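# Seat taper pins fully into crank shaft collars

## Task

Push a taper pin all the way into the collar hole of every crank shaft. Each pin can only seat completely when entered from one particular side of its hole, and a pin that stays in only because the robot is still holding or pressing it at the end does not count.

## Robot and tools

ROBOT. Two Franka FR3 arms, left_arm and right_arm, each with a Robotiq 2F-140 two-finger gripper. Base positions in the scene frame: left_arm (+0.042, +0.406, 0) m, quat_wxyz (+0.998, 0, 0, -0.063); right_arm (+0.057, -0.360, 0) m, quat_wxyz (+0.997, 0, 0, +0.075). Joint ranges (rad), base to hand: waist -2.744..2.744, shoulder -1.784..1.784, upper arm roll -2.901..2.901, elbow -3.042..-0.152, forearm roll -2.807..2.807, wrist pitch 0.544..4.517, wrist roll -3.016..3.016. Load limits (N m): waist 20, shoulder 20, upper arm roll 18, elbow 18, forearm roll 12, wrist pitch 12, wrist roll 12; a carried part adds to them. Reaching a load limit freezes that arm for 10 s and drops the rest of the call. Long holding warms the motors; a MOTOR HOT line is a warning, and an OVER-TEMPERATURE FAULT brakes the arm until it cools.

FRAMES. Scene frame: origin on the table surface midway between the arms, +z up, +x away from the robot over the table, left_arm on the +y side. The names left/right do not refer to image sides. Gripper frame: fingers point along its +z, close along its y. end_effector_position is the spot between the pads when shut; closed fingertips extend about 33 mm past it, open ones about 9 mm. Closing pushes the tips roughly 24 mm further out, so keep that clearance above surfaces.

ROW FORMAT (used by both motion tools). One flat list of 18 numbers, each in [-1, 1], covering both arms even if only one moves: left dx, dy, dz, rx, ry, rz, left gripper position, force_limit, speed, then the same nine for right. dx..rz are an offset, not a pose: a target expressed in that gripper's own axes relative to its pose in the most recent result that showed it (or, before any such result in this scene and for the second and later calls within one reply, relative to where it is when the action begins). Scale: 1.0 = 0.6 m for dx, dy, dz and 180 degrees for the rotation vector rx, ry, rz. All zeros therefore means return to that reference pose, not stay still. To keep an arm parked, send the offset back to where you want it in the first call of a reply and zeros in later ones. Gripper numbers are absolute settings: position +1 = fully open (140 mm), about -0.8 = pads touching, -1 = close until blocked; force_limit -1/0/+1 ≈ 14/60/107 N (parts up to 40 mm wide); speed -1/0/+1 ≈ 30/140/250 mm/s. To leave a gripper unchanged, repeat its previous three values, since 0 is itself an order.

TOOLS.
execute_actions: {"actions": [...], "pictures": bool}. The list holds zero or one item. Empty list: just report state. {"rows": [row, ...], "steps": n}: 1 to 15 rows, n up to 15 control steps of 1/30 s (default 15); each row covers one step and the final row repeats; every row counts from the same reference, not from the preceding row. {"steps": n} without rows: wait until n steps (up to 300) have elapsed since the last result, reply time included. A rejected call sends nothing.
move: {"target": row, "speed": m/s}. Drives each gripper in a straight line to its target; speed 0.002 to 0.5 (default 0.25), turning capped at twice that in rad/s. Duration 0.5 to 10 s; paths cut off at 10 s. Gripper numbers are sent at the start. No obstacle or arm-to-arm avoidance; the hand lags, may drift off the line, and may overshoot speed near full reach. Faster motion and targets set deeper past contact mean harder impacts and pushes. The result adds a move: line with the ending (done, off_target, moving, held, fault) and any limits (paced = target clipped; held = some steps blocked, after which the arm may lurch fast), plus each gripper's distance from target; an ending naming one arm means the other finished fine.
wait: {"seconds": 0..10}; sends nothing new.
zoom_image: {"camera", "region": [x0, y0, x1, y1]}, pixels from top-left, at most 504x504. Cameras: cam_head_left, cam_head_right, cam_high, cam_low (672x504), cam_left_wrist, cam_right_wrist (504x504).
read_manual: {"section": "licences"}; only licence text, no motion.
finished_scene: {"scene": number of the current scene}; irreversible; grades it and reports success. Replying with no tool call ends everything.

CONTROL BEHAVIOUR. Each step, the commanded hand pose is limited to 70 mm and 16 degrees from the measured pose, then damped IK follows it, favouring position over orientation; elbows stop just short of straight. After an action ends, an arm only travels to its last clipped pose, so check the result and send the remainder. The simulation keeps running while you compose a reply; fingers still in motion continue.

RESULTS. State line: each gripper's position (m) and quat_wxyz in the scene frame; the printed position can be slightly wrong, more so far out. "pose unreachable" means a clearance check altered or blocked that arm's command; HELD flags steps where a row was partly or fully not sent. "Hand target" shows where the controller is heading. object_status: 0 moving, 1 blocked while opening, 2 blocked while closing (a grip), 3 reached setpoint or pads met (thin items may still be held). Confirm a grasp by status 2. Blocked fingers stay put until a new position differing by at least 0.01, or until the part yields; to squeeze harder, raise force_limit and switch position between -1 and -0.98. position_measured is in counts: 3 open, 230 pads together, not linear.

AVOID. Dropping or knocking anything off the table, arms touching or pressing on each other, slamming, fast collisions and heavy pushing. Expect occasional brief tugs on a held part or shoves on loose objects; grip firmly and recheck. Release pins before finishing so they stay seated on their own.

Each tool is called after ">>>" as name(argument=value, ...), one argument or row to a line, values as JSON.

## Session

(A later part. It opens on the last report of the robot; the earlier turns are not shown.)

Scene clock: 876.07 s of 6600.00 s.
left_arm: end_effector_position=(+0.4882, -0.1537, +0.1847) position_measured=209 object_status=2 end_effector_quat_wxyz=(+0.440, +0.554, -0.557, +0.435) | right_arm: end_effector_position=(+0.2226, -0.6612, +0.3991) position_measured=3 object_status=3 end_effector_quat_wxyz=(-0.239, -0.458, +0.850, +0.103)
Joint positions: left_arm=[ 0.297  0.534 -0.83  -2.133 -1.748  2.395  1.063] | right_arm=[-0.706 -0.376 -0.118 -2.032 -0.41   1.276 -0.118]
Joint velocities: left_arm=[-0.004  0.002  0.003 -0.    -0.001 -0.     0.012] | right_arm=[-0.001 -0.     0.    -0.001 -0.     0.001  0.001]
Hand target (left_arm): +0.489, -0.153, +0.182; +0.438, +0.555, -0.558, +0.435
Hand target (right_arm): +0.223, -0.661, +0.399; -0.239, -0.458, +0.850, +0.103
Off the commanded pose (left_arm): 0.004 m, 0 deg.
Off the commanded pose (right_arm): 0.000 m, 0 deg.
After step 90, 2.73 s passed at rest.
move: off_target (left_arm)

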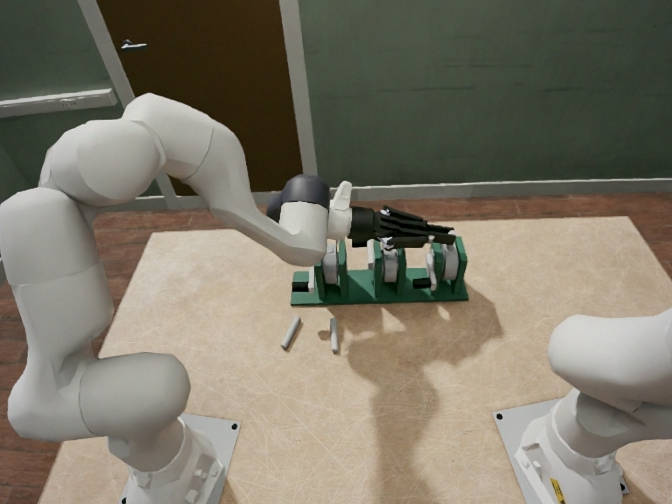

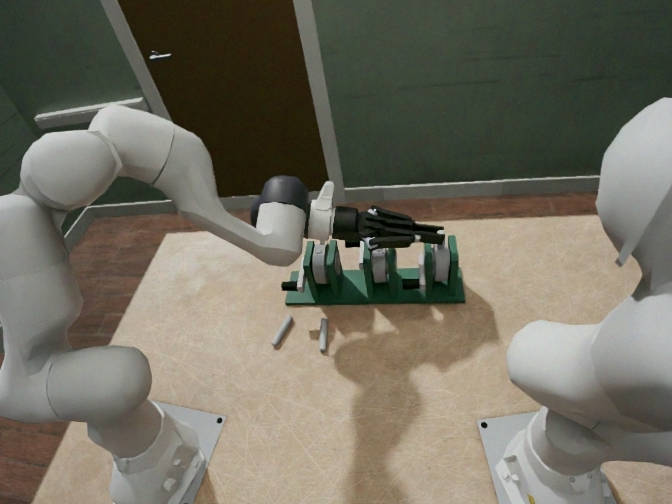

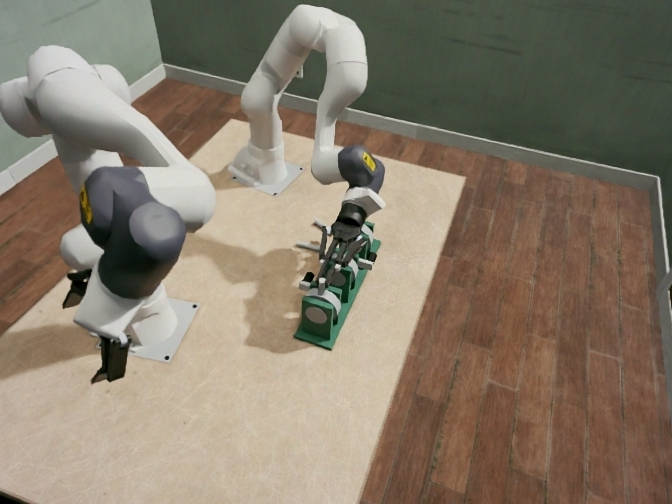

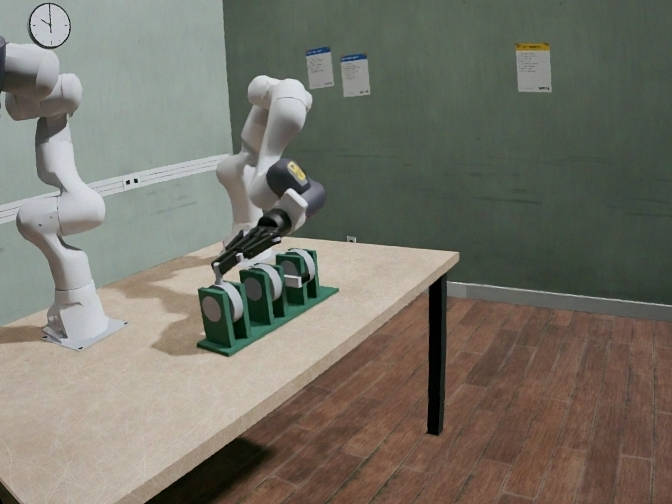

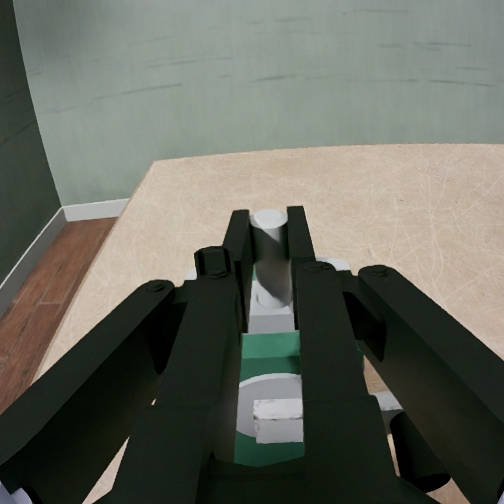

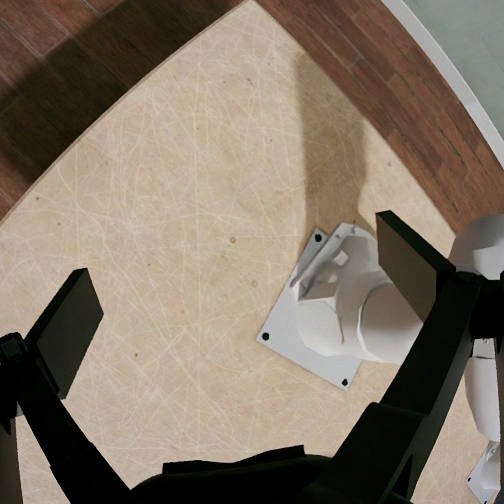

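>>> move(
  target=[-0.0134,-0.0008,0.0015,0,-0.001,0,-1,0,-0.6,0,0,0,0,0,0,1,0,0],
  speed=0.01,
)

>>> move(
  target=[0,0,0,0,0,0,-0.45,0,-1,0,0,0,0,0,0,1,0,0],
  speed=0.005,
)

Scene clock: 881.13 s of 6600.00 s.
left_arm: end_effector_position=(+0.4882, -0.1541, +0.1805) position_measured=209 object_status=2 end_effector_quat_wxyz=(+0.441, +0.553, -0.557, +0.436) | right_arm: end_effector_position=(+0.2226, -0.6612, +0.3991) position_measured=3 object_status=3 end_effector_quat_wxyz=(-0.239, -0.458, +0.850, +0.103)
Joint positions: left_arm=[ 0.294  0.547 -0.827 -2.129 -1.748  2.395  1.074] | right_arm=[-0.706 -0.376 -0.118 -2.032 -0.41   1.276 -0.118]
Joint velocities: left_arm=[-0.001  0.003  0.003 -0.001  0.001  0.001  0.006] | right_arm=[ 0.     0.001  0.    -0.    -0.    -0.001  0.002]
Hand target (left_arm): +0.489, -0.153, +0.177; +0.439, +0.554, -0.558, +0.434
Hand target (right_arm): +0.223, -0.661, +0.399; -0.239, -0.458, +0.850, +0.103
Off the commanded pose (left_arm): 0.004 m, 0 deg.
Off the commanded pose (right_arm): 0.000 m, 0 deg.
After step 90, 1.10 s passed at rest.
move: off_target (left_arm)

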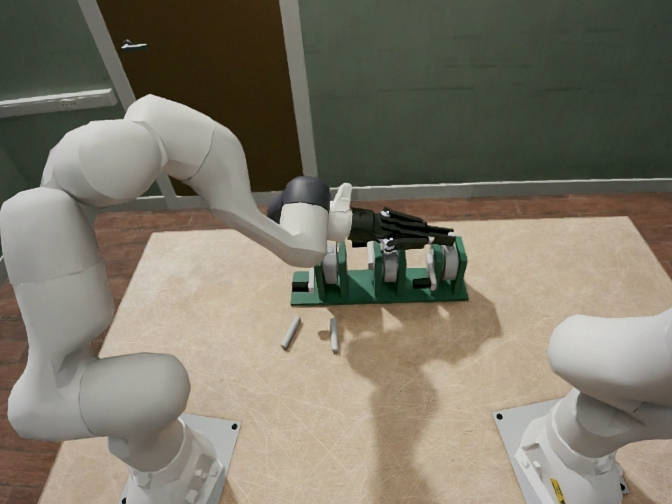

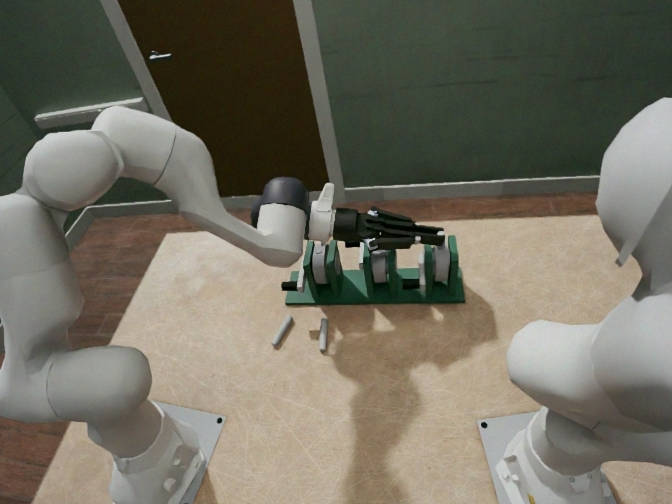

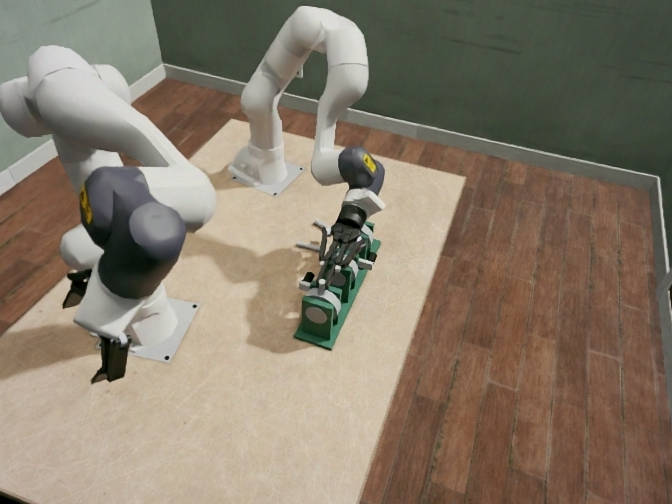

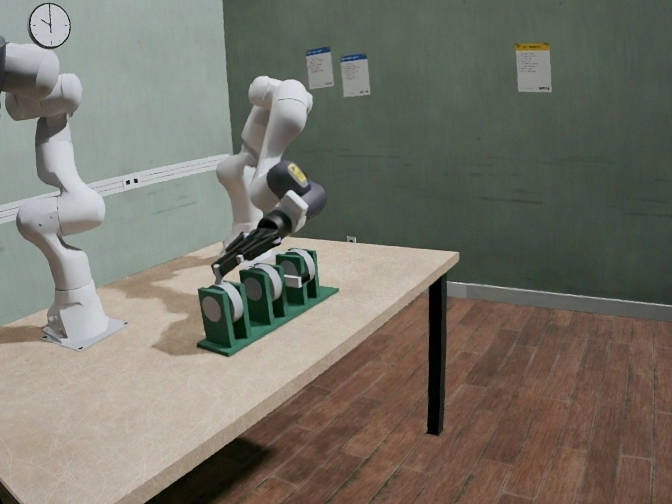

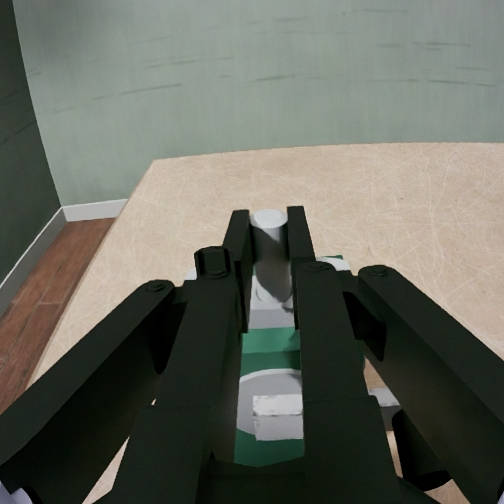

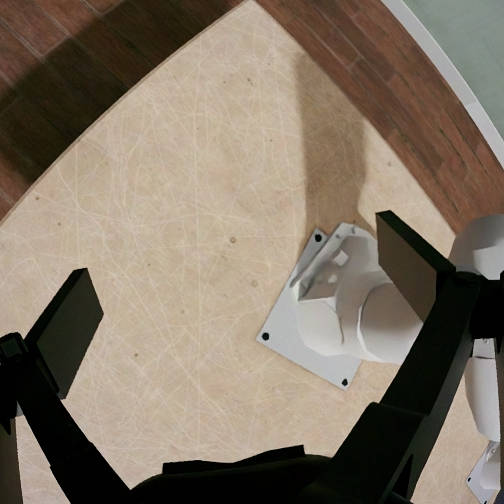

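Scene clock: 881.83 s of 6600.00 s.
left_arm: end_effector_position=(+0.4881, -0.1541, +0.1806) position_measured=186 object_status=3 end_effector_quat_wxyz=(+0.441, +0.553, -0.557, +0.436) | right_arm: end_effector_position=(+0.2226, -0.6612, +0.3991) position_measured=3 object_status=3 end_effector_quat_wxyz=(-0.239, -0.458, +0.850, +0.103)
Joint positions: left_arm=[ 0.294  0.547 -0.827 -2.129 -1.748  2.395  1.074] | right_arm=[-0.706 -0.376 -0.118 -2.032 -0.41   1.276 -0.118]
Joint velocities: left_arm=[ 0.001 -0.    -0.002  0.001 -0.    -0.001 -0.   ] | right_arm=[-0.    -0.001 -0.     0.001 -0.001 -0.001  0.002]
Hand target (left_arm): +0.488, -0.154, +0.181; +0.441, +0.553, -0.557, +0.436
Hand target (right_arm): +0.223, -0.661, +0.399; -0.239, -0.458, +0.850, +0.103
Off the commanded pose (left_arm): 0.000 m, 0 deg.
Off the commanded pose (right_arm): 0.000 m, 0 deg.
move: done

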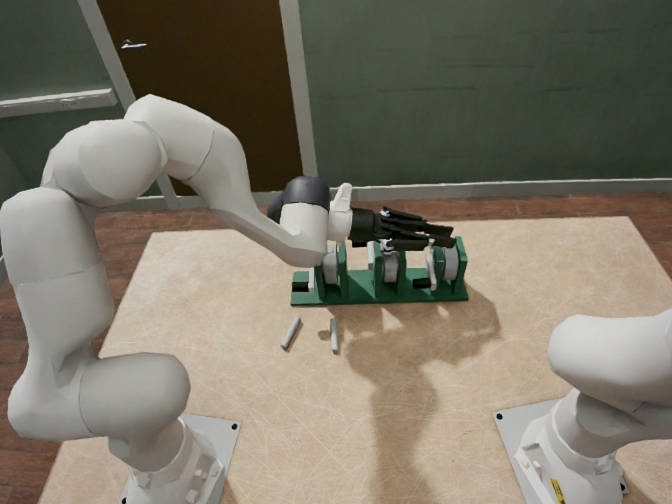

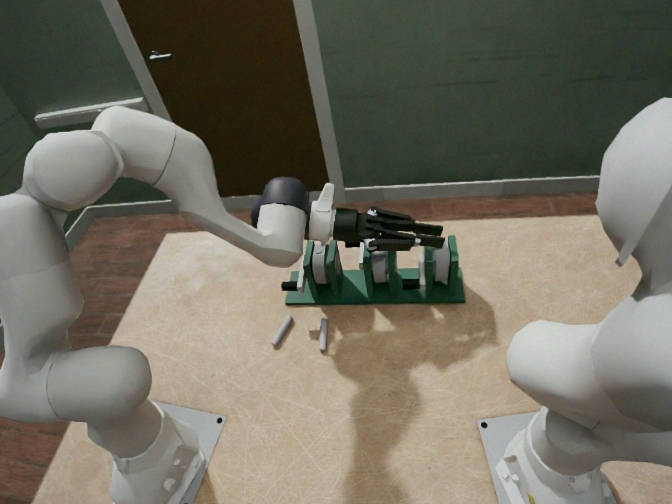

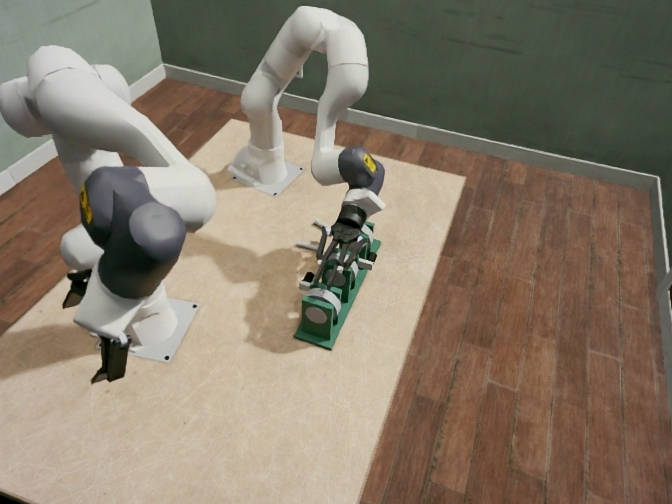

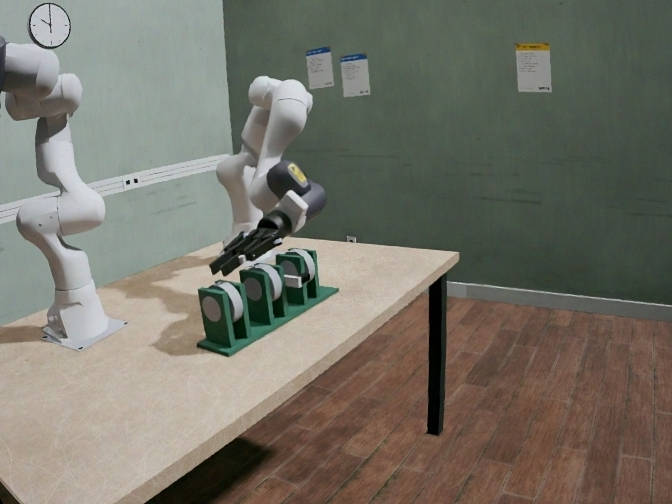

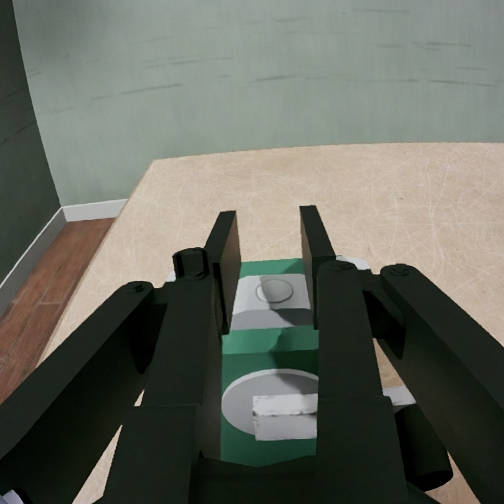

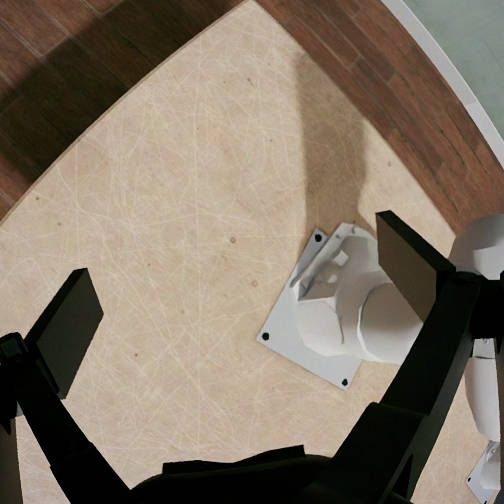

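>>> move(
  target=[0.1,0,-0.04,0,0,0,-0.45,0,-1,0,0,0,0,0,0,1,0,0],
  speed=0.1,
)

>>> zoom_image(
  camera="cam_low",
  region=[195, 235, 325, 310],
)

>>> zoom_image(
  camera="cam_head_left",
  region=[305, 230, 475, 290],
)

Scene clock: 887.80 s of 6600.00 s.
left_arm: end_effector_position=(+0.4900, -0.1445, +0.2435) position_measured=186 object_status=3 end_effector_quat_wxyz=(+0.437, +0.552, -0.559, +0.439) | right_arm: end_effector_position=(+0.2226, -0.6612, +0.3991) position_measured=3 object_status=3 end_effector_quat_wxyz=(-0.239, -0.458, +0.850, +0.103)
Joint positions: left_arm=[ 0.376  0.372 -0.893 -2.174 -1.731  2.352  0.934] | right_arm=[-0.706 -0.376 -0.118 -2.032 -0.41   1.276 -0.118]
Joint velocities: left_arm=[-0.001 -0.    -0.001  0.     0.003 -0.002 -0.03 ] | right_arm=[-0.     0.001 -0.     0.001 -0.001  0.     0.002]
Hand target (left_arm): +0.489, -0.144, +0.244; +0.441, +0.554, -0.556, +0.435
Hand target (right_arm): +0.223, -0.661, +0.399; -0.239, -0.458, +0.850, +0.103
Off the commanded pose (left_arm): 0.002 m, 1 deg.
Off the commanded pose (right_arm): 0.000 m, 0 deg.
After step 90, 1.67 s passed at rest.
move: done

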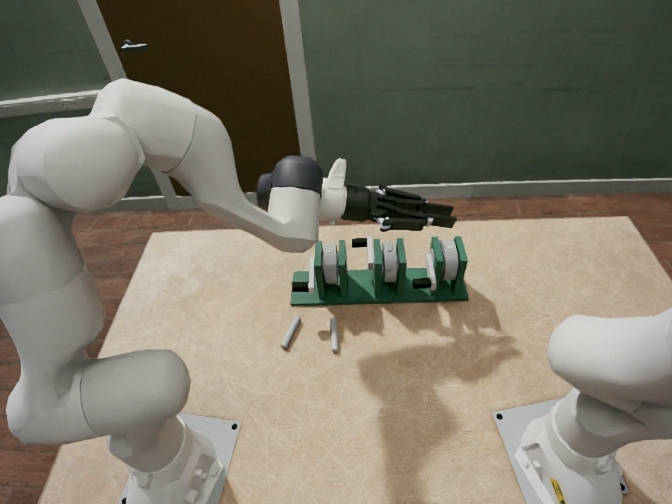

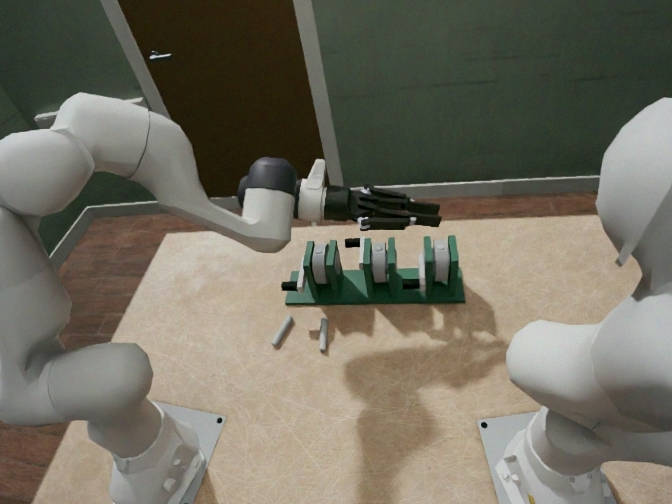

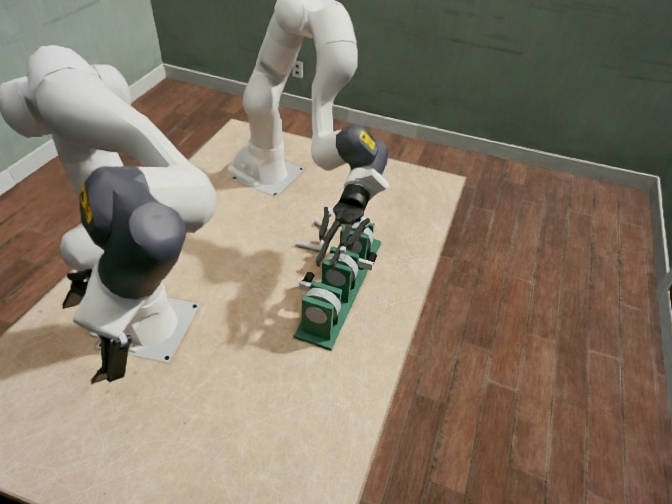

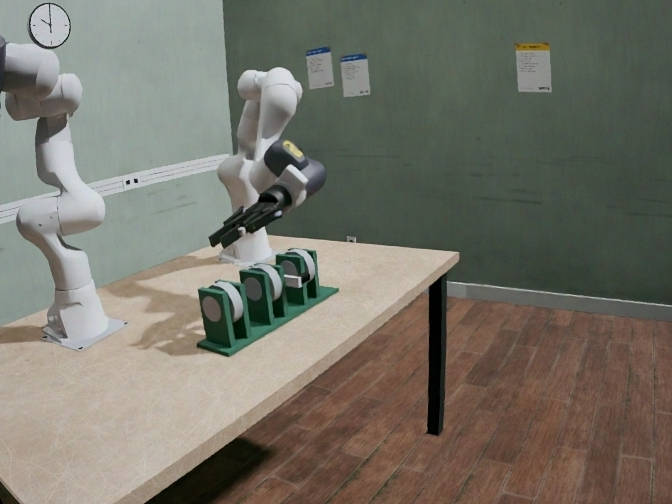

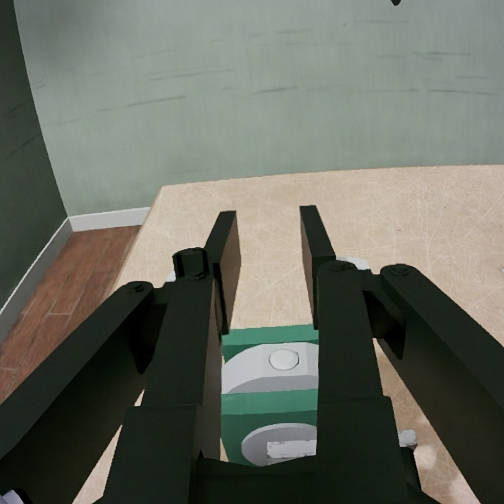

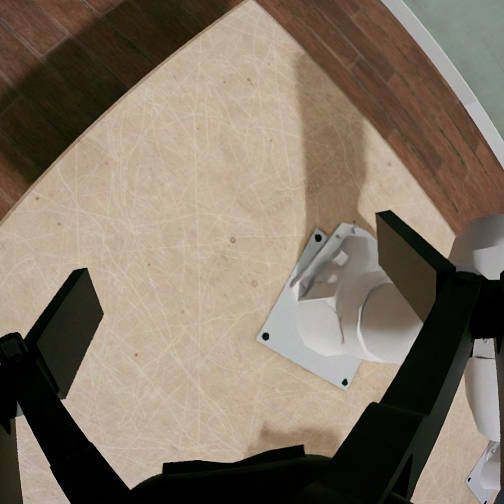

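Region (195, 235, 325, 310) of cam_low's 672x504 image, scaled by 3.877, with more detail than that image has; it fills the top 291 rows of this view, and the rest is white.

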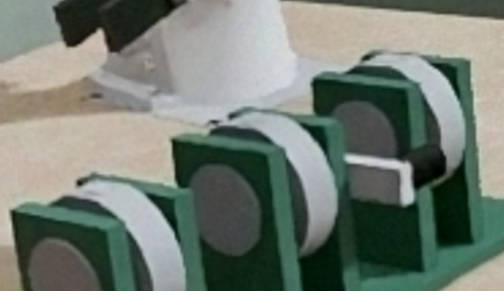

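Region (305, 230, 475, 290) of cam_head_left's 672x504 image, scaled by 2.965, with more detail than that image has; it fills the top 178 rows of this view, and the rest is white.

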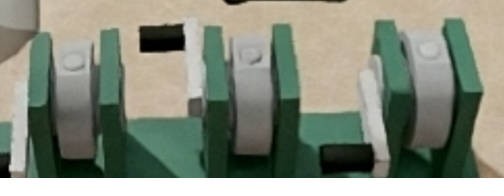

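All three pins are seated flush.

>>> finished_scene(
  scene=2,
)

The scene is finished: the task was done.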